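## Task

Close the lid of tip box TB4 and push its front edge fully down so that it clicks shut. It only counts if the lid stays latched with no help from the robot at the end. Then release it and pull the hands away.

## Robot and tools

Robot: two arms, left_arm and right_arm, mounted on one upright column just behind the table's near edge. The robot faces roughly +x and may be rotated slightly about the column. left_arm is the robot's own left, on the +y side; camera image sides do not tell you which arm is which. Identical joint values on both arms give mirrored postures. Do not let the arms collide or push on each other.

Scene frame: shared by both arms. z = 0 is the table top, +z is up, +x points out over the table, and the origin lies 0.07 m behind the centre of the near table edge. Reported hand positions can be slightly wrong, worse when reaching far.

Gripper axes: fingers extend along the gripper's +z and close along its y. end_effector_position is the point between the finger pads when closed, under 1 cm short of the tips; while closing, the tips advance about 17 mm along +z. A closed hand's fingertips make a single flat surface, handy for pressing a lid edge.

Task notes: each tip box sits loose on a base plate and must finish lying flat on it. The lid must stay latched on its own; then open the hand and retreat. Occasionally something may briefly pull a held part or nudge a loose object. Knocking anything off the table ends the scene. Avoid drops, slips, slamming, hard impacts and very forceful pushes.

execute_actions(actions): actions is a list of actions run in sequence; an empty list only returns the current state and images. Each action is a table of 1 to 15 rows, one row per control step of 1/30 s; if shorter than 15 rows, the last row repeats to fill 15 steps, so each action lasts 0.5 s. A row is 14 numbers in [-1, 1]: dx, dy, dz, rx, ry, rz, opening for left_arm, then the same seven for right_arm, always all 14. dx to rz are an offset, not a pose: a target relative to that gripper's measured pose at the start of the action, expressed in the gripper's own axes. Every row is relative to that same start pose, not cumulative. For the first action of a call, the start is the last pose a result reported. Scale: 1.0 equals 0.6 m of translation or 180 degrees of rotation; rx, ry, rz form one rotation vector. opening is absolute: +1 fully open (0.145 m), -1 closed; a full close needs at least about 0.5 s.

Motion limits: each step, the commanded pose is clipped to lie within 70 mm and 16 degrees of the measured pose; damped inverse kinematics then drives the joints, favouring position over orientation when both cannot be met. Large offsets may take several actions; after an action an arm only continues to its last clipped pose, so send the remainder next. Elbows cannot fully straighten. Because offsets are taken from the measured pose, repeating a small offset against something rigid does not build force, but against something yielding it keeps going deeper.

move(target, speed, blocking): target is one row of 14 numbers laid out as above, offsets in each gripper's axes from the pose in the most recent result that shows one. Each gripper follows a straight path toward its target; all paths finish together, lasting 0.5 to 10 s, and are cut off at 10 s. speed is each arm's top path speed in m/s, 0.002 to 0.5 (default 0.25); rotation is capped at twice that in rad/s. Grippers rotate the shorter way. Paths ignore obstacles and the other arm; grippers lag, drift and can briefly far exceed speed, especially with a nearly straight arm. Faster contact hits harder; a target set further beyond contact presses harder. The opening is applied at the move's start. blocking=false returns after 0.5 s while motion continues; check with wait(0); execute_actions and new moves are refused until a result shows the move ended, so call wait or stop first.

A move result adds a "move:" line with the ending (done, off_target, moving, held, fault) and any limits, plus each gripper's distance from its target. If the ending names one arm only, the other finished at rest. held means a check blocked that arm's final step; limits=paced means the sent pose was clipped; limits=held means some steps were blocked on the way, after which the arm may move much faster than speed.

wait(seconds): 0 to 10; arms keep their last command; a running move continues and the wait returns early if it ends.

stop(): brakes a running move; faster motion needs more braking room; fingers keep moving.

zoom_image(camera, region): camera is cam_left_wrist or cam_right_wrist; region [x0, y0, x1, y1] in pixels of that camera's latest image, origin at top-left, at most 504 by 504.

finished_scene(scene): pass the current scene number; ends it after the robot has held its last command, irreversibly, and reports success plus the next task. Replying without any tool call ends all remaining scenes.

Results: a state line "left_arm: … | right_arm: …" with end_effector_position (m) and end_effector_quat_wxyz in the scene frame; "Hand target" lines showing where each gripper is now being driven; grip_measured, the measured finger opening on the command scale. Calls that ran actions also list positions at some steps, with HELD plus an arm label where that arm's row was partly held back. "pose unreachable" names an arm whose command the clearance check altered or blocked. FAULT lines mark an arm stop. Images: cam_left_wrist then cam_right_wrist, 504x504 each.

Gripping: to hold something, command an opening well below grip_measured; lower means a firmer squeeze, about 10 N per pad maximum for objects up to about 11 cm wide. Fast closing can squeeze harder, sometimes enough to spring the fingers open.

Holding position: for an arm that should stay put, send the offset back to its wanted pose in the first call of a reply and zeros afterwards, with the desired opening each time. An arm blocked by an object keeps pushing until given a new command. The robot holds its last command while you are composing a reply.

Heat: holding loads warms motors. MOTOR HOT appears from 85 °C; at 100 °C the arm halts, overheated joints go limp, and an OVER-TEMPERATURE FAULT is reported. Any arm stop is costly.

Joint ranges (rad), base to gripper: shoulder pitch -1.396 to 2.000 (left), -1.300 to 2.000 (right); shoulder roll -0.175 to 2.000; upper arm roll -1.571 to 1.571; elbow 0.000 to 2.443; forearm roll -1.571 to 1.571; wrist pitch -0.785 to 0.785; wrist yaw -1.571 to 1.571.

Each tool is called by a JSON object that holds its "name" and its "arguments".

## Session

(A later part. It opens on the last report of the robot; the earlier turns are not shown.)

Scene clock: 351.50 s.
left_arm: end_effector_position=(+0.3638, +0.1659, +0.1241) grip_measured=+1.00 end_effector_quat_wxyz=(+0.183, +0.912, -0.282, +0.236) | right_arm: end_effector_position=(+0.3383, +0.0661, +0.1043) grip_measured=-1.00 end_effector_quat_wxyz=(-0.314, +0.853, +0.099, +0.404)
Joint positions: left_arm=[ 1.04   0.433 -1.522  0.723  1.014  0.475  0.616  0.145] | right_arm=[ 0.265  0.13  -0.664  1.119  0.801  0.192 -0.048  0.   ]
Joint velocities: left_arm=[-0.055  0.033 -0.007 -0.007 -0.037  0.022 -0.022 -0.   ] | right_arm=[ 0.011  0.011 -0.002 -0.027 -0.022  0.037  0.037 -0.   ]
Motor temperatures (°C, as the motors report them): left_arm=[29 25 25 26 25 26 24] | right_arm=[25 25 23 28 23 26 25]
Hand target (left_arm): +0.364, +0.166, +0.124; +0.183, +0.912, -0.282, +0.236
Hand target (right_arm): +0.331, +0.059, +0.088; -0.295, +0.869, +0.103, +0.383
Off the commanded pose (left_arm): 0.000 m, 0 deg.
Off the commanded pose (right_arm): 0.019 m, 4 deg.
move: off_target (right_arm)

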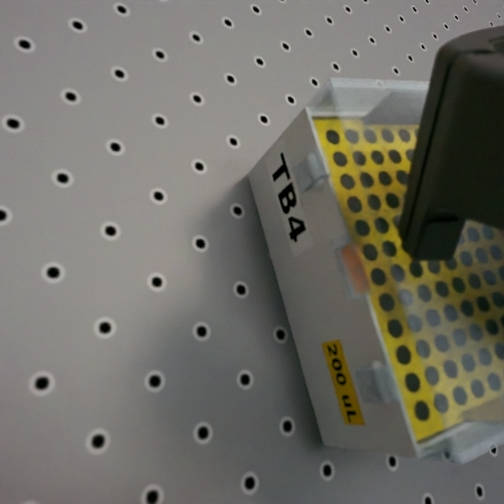

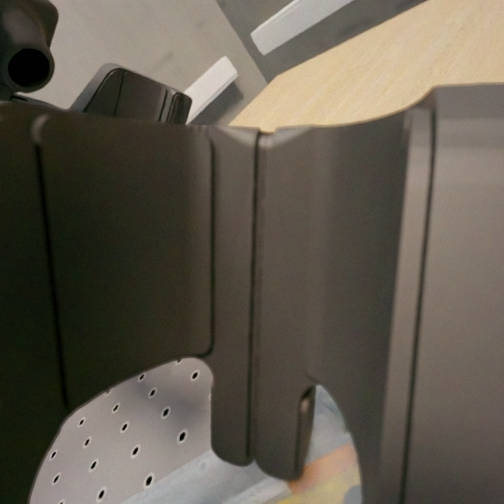

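{"name": "move", "arguments": {"target": [0,0,0,0,0,0,1,-0.008,0.018,-0.027,0,0,0,-1], "speed": 0.02}}

{"name": "zoom_image", "arguments": {"camera": "cam_left_wrist", "region": [252,60,504,460]}}

Scene clock: 356.77 s.
left_arm: end_effector_position=(+0.3638, +0.1659, +0.1241) grip_measured=+1.00 end_effector_quat_wxyz=(+0.183, +0.912, -0.282, +0.236) | right_arm: end_effector_position=(+0.3314, +0.0494, +0.1063) grip_measured=-1.00 end_effector_quat_wxyz=(-0.316, +0.851, +0.099, +0.408)
Joint positions: left_arm=[ 1.04   0.433 -1.522  0.723  1.014  0.475  0.616  0.145] | right_arm=[ 0.216  0.2   -0.664  1.202  0.827  0.186 -0.044  0.   ]
Joint velocities: left_arm=[ 0.033  0.033  0.002  0.007 -0.051  0.051 -0.051  0.   ] | right_arm=[ 0.011  0.033 -0.022 -0.007 -0.095  0.037  0.037 -0.   ]
Motor temperatures (°C, as the motors report them): left_arm=[29 25 25 26 25 26 24] | right_arm=[25 25 23 28 23 26 25]
Hand target (left_arm): +0.364, +0.166, +0.124; +0.183, +0.912, -0.282, +0.236
Hand target (right_arm): +0.329, +0.048, +0.103; -0.315, +0.853, +0.099, +0.404
Off the commanded pose (left_arm): 0.000 m, 0 deg.
Off the commanded pose (right_arm): 0.004 m, 1 deg.
move: off_target (right_arm)

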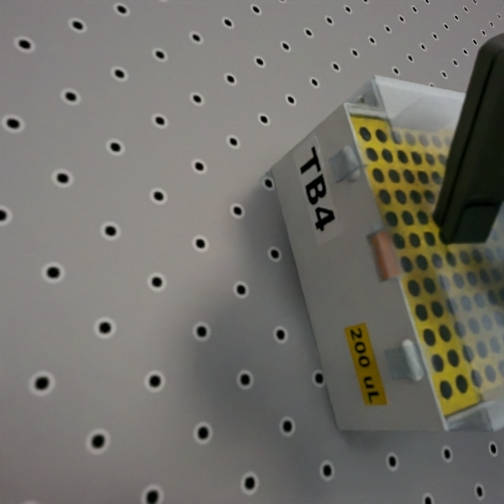

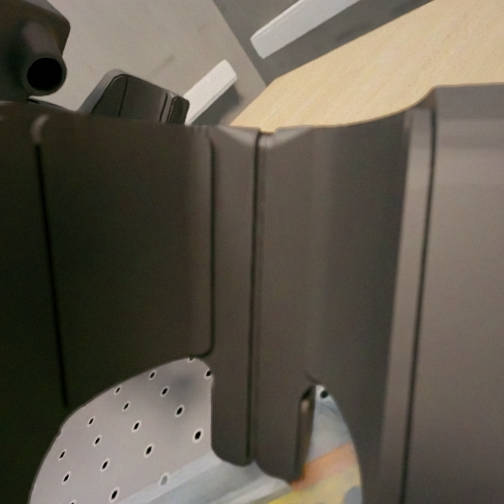

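Region (252, 60, 504, 460) of cam_left_wrist's 504x504 image, scaled by 1.260, with more detail than that image has; it fills the left 318 columns of this view, and the rest is white.

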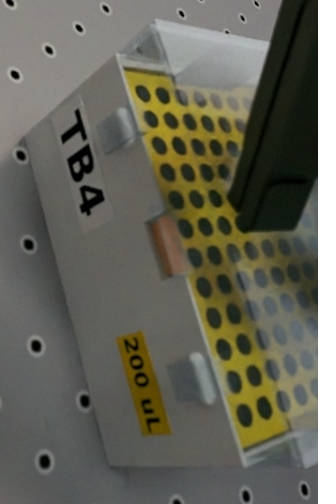

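{"name": "move", "arguments": {"target": [0,0,0,0,0,0,1,0.012,-0.008,-0.01,0,0,0,-1], "speed": 0.02}}

{"name": "zoom_image", "arguments": {"camera": "cam_left_wrist", "region": [252,60,504,460]}}

Scene clock: 360.83 s.
left_arm: end_effector_position=(+0.3638, +0.1659, +0.1241) grip_measured=+1.00 end_effector_quat_wxyz=(+0.183, +0.912, -0.282, +0.236) | right_arm: end_effector_position=(+0.3307, +0.0505, +0.1180) grip_measured=-1.00 end_effector_quat_wxyz=(-0.319, +0.849, +0.100, +0.410)
Joint positions: left_arm=[ 1.04   0.433 -1.522  0.723  1.014  0.475  0.616  0.145] | right_arm=[ 0.209  0.216 -0.661  1.269  0.839  0.219 -0.073  0.   ]
Joint velocities: left_arm=[ 0.077 -0.011  0.007  0.002  0.066  0.022 -0.11  -0.   ] | right_arm=[ 0.055 -0.055 -0.002 -0.022 -0.051 -0.037  0.037  0.   ]
Motor temperatures (°C, as the motors report them): left_arm=[29 25 25 26 25 26 24] | right_arm=[25 25 23 28 23 26 25]
Hand target (left_arm): +0.364, +0.166, +0.124; +0.183, +0.912, -0.282, +0.236
Hand target (right_arm): +0.330, +0.049, +0.117; -0.316, +0.851, +0.098, +0.408
Off the commanded pose (left_arm): 0.000 m, 0 deg.
Off the commanded pose (right_arm): 0.002 m, 0 deg.
move: done

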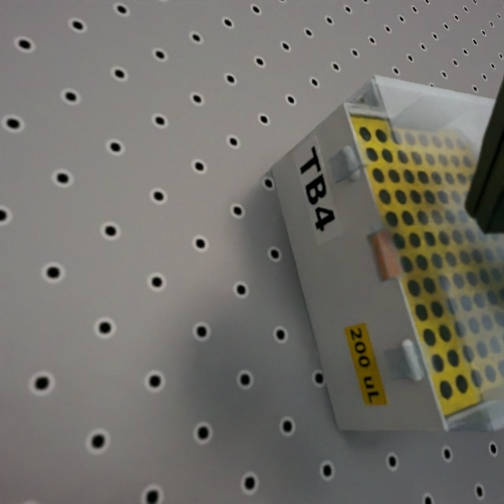

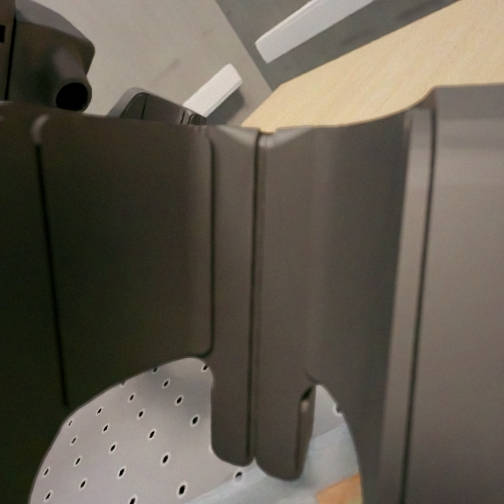

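Region (252, 60, 504, 460) of cam_left_wrist's 504x504 image, scaled by 1.260, with more detail than that image has; it fills the left 318 columns of this view, and the rest is white.

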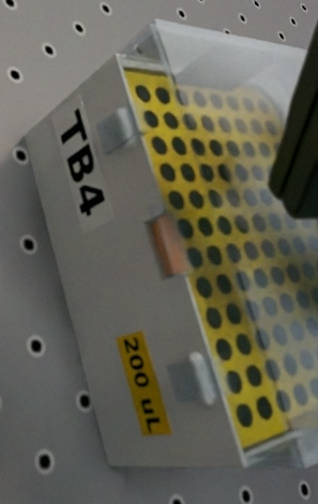

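Lid stays down. Retreat and inspect.

{"name": "move", "arguments": {"target": [0,0,0,0,0,0,1,0.05,0.02,-0.2,0,0,0,-1], "speed": 0.15}}

{"name": "move", "arguments": {"target": [0,0.04,0,0,0,0,1,0,0.1,-0.1,0,0,0,1], "speed": 0.15}}

{"name": "zoom_image", "arguments": {"camera": "cam_left_wrist", "region": [150,60,504,500]}}

Scene clock: 366.17 s.
left_arm: end_effector_position=(+0.3638, +0.1659, +0.1241) grip_measured=+1.00 end_effector_quat_wxyz=(+0.183, +0.912, -0.282, +0.236) | right_arm: end_effector_position=(+0.2795, -0.0347, +0.1914) grip_measured=-1.00 end_effector_quat_wxyz=(-0.322, +0.847, +0.101, +0.410)
Joint positions: left_arm=[ 1.04   0.433 -1.522  0.723  1.014  0.475  0.616  0.145] | right_arm=[-0.149  0.604 -0.426  1.929  1.029  0.388 -0.165  0.   ]
Joint velocities: left_arm=[-0.033 -0.033 -0.012  0.002  0.066  0.037 -0.022 -0.   ] | right_arm=[ 0.011 -0.033 -0.007 -0.007  0.007 -0.007 -0.11   0.   ]
Motor temperatures (°C, as the motors report them): left_arm=[29 25 25 26 25 26 24] | right_arm=[25 25 23 28 23 26 25]
Hand target (left_arm): +0.364, +0.166, +0.124; +0.183, +0.912, -0.282, +0.236
Hand target (right_arm): +0.279, -0.035, +0.191; -0.320, +0.849, +0.100, +0.408
Off the commanded pose (left_arm): 0.000 m, 0 deg.
Off the commanded pose (right_arm): 0.002 m, 0 deg.
move: done

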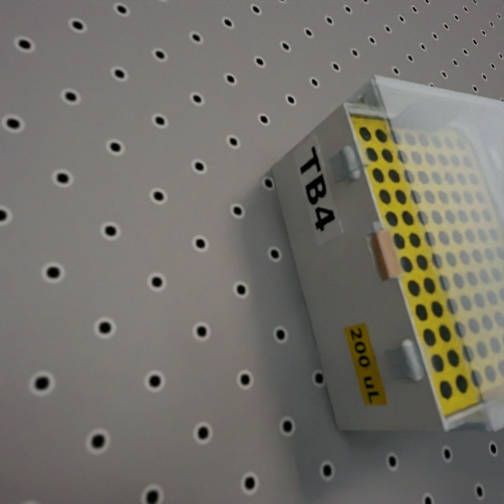

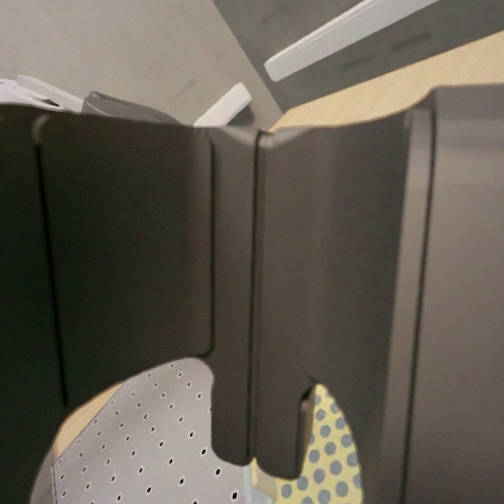

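Scene clock: 367.07 s.
left_arm: end_effector_position=(+0.3498, +0.1460, +0.1302) grip_measured=+1.00 end_effector_quat_wxyz=(+0.186, +0.910, -0.284, +0.237) | right_arm: end_effector_position=(+0.2671, -0.1190, +0.1905) grip_measured=+1.00 end_effector_quat_wxyz=(-0.319, +0.849, +0.103, +0.409)
Joint positions: left_arm=[ 1.018  0.497 -1.501  0.932  1.064  0.54   0.479  0.145] | right_arm=[-0.444  0.882 -0.151  1.917  1.153  0.254  0.111  0.145]
Joint velocities: left_arm=[ 0.011 -0.011 -0.017  0.002  0.007 -0.007 -0.022 -0.   ] | right_arm=[ 0.033 -0.033 -0.007 -0.022 -0.051 -0.066  0.007  0.   ]
Motor temperatures (°C, as the motors report them): left_arm=[29 25 25 26 25 26 24] | right_arm=[25 25 23 28 23 26 25]
Hand target (left_arm): +0.349, +0.147, +0.129; +0.184, +0.912, -0.282, +0.235
Hand target (right_arm): +0.267, -0.118, +0.191; -0.323, +0.847, +0.102, +0.409
Off the commanded pose (left_arm): 0.002 m, 0 deg.
Off the commanded pose (right_arm): 0.001 m, 0 deg.
move: done

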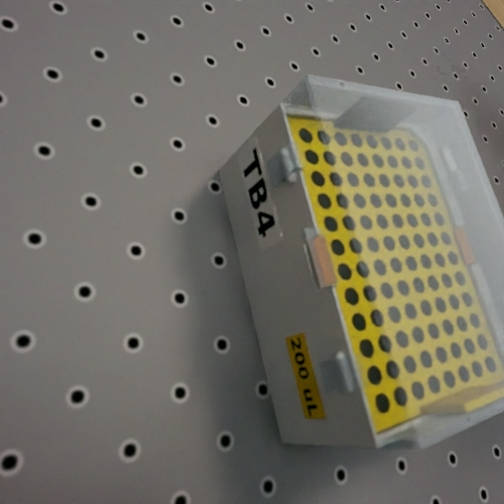

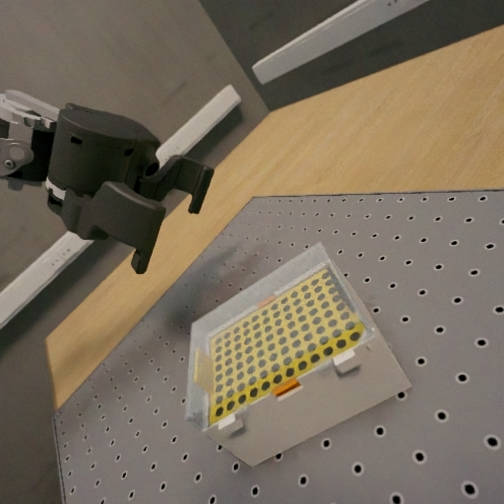

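Region (150, 60, 504, 500) of cam_left_wrist's 504x504 image, scaled by 1.145, with more detail than that image has; it fills the left 405 columns of this view, and the rest is white.

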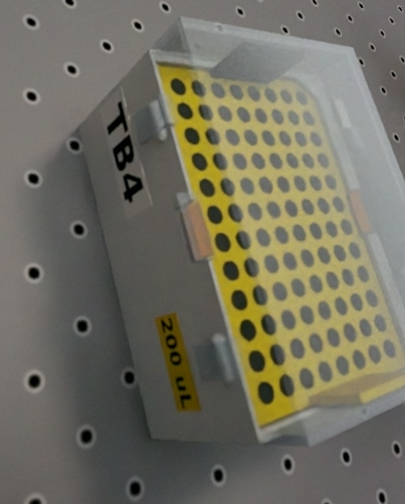

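{"name": "move", "arguments": {"target": [0,-0.1,-0.1,0,0,0,1,0,0.05,-0.05,0,0,0,1]}}

{"name": "finished_scene", "arguments": {"scene": 1}}

Scene clock: 370.90 s.
left_arm: end_effector_position=(+0.3699, +0.2210, +0.1692) grip_measured=+1.00 end_effector_quat_wxyz=(+0.184, +0.910, -0.283, +0.241) | right_arm: end_effector_position=(+0.2607, -0.1599, +0.1903) grip_measured=+1.00 end_effector_quat_wxyz=(-0.319, +0.849, +0.104, +0.407)
Joint positions: left_arm=[ 1.173  0.56  -1.575  0.71   1.003  0.473  0.802  0.145] | right_arm=[-0.617  0.973  0.013  1.854  1.202  0.189  0.274  0.145]
Joint velocities: left_arm=[ 0.033 -0.011 -0.007 -0.002 -0.007 -0.007  0.051 -0.   ] | right_arm=[-0.033  0.077  0.002 -0.012 -0.022  0.007 -0.007  0.   ]
Motor temperatures (°C, as the motors report them): left_arm=[29 25 25 26 25 26 24] | right_arm=[25 25 23 28 23 26 25]
Hand target (left_arm): +0.368, +0.221, +0.167; +0.186, +0.910, -0.285, +0.237
Hand target (right_arm): +0.261, -0.160, +0.191; -0.320, +0.849, +0.104, +0.408
Off the commanded pose (left_arm): 0.004 m, 1 deg.
Off the commanded pose (right_arm): 0.001 m, 0 deg.
move: off_target (left_arm)

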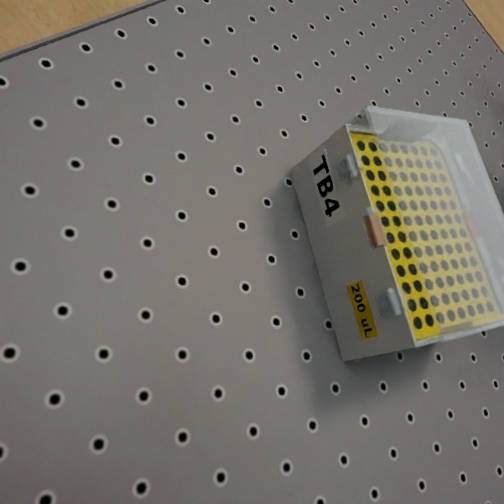

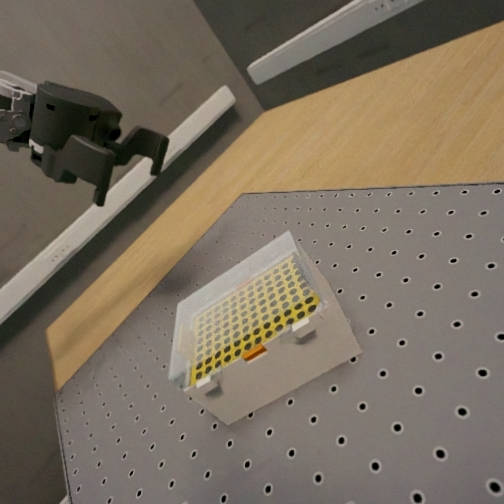

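The scene is finished: the task was done.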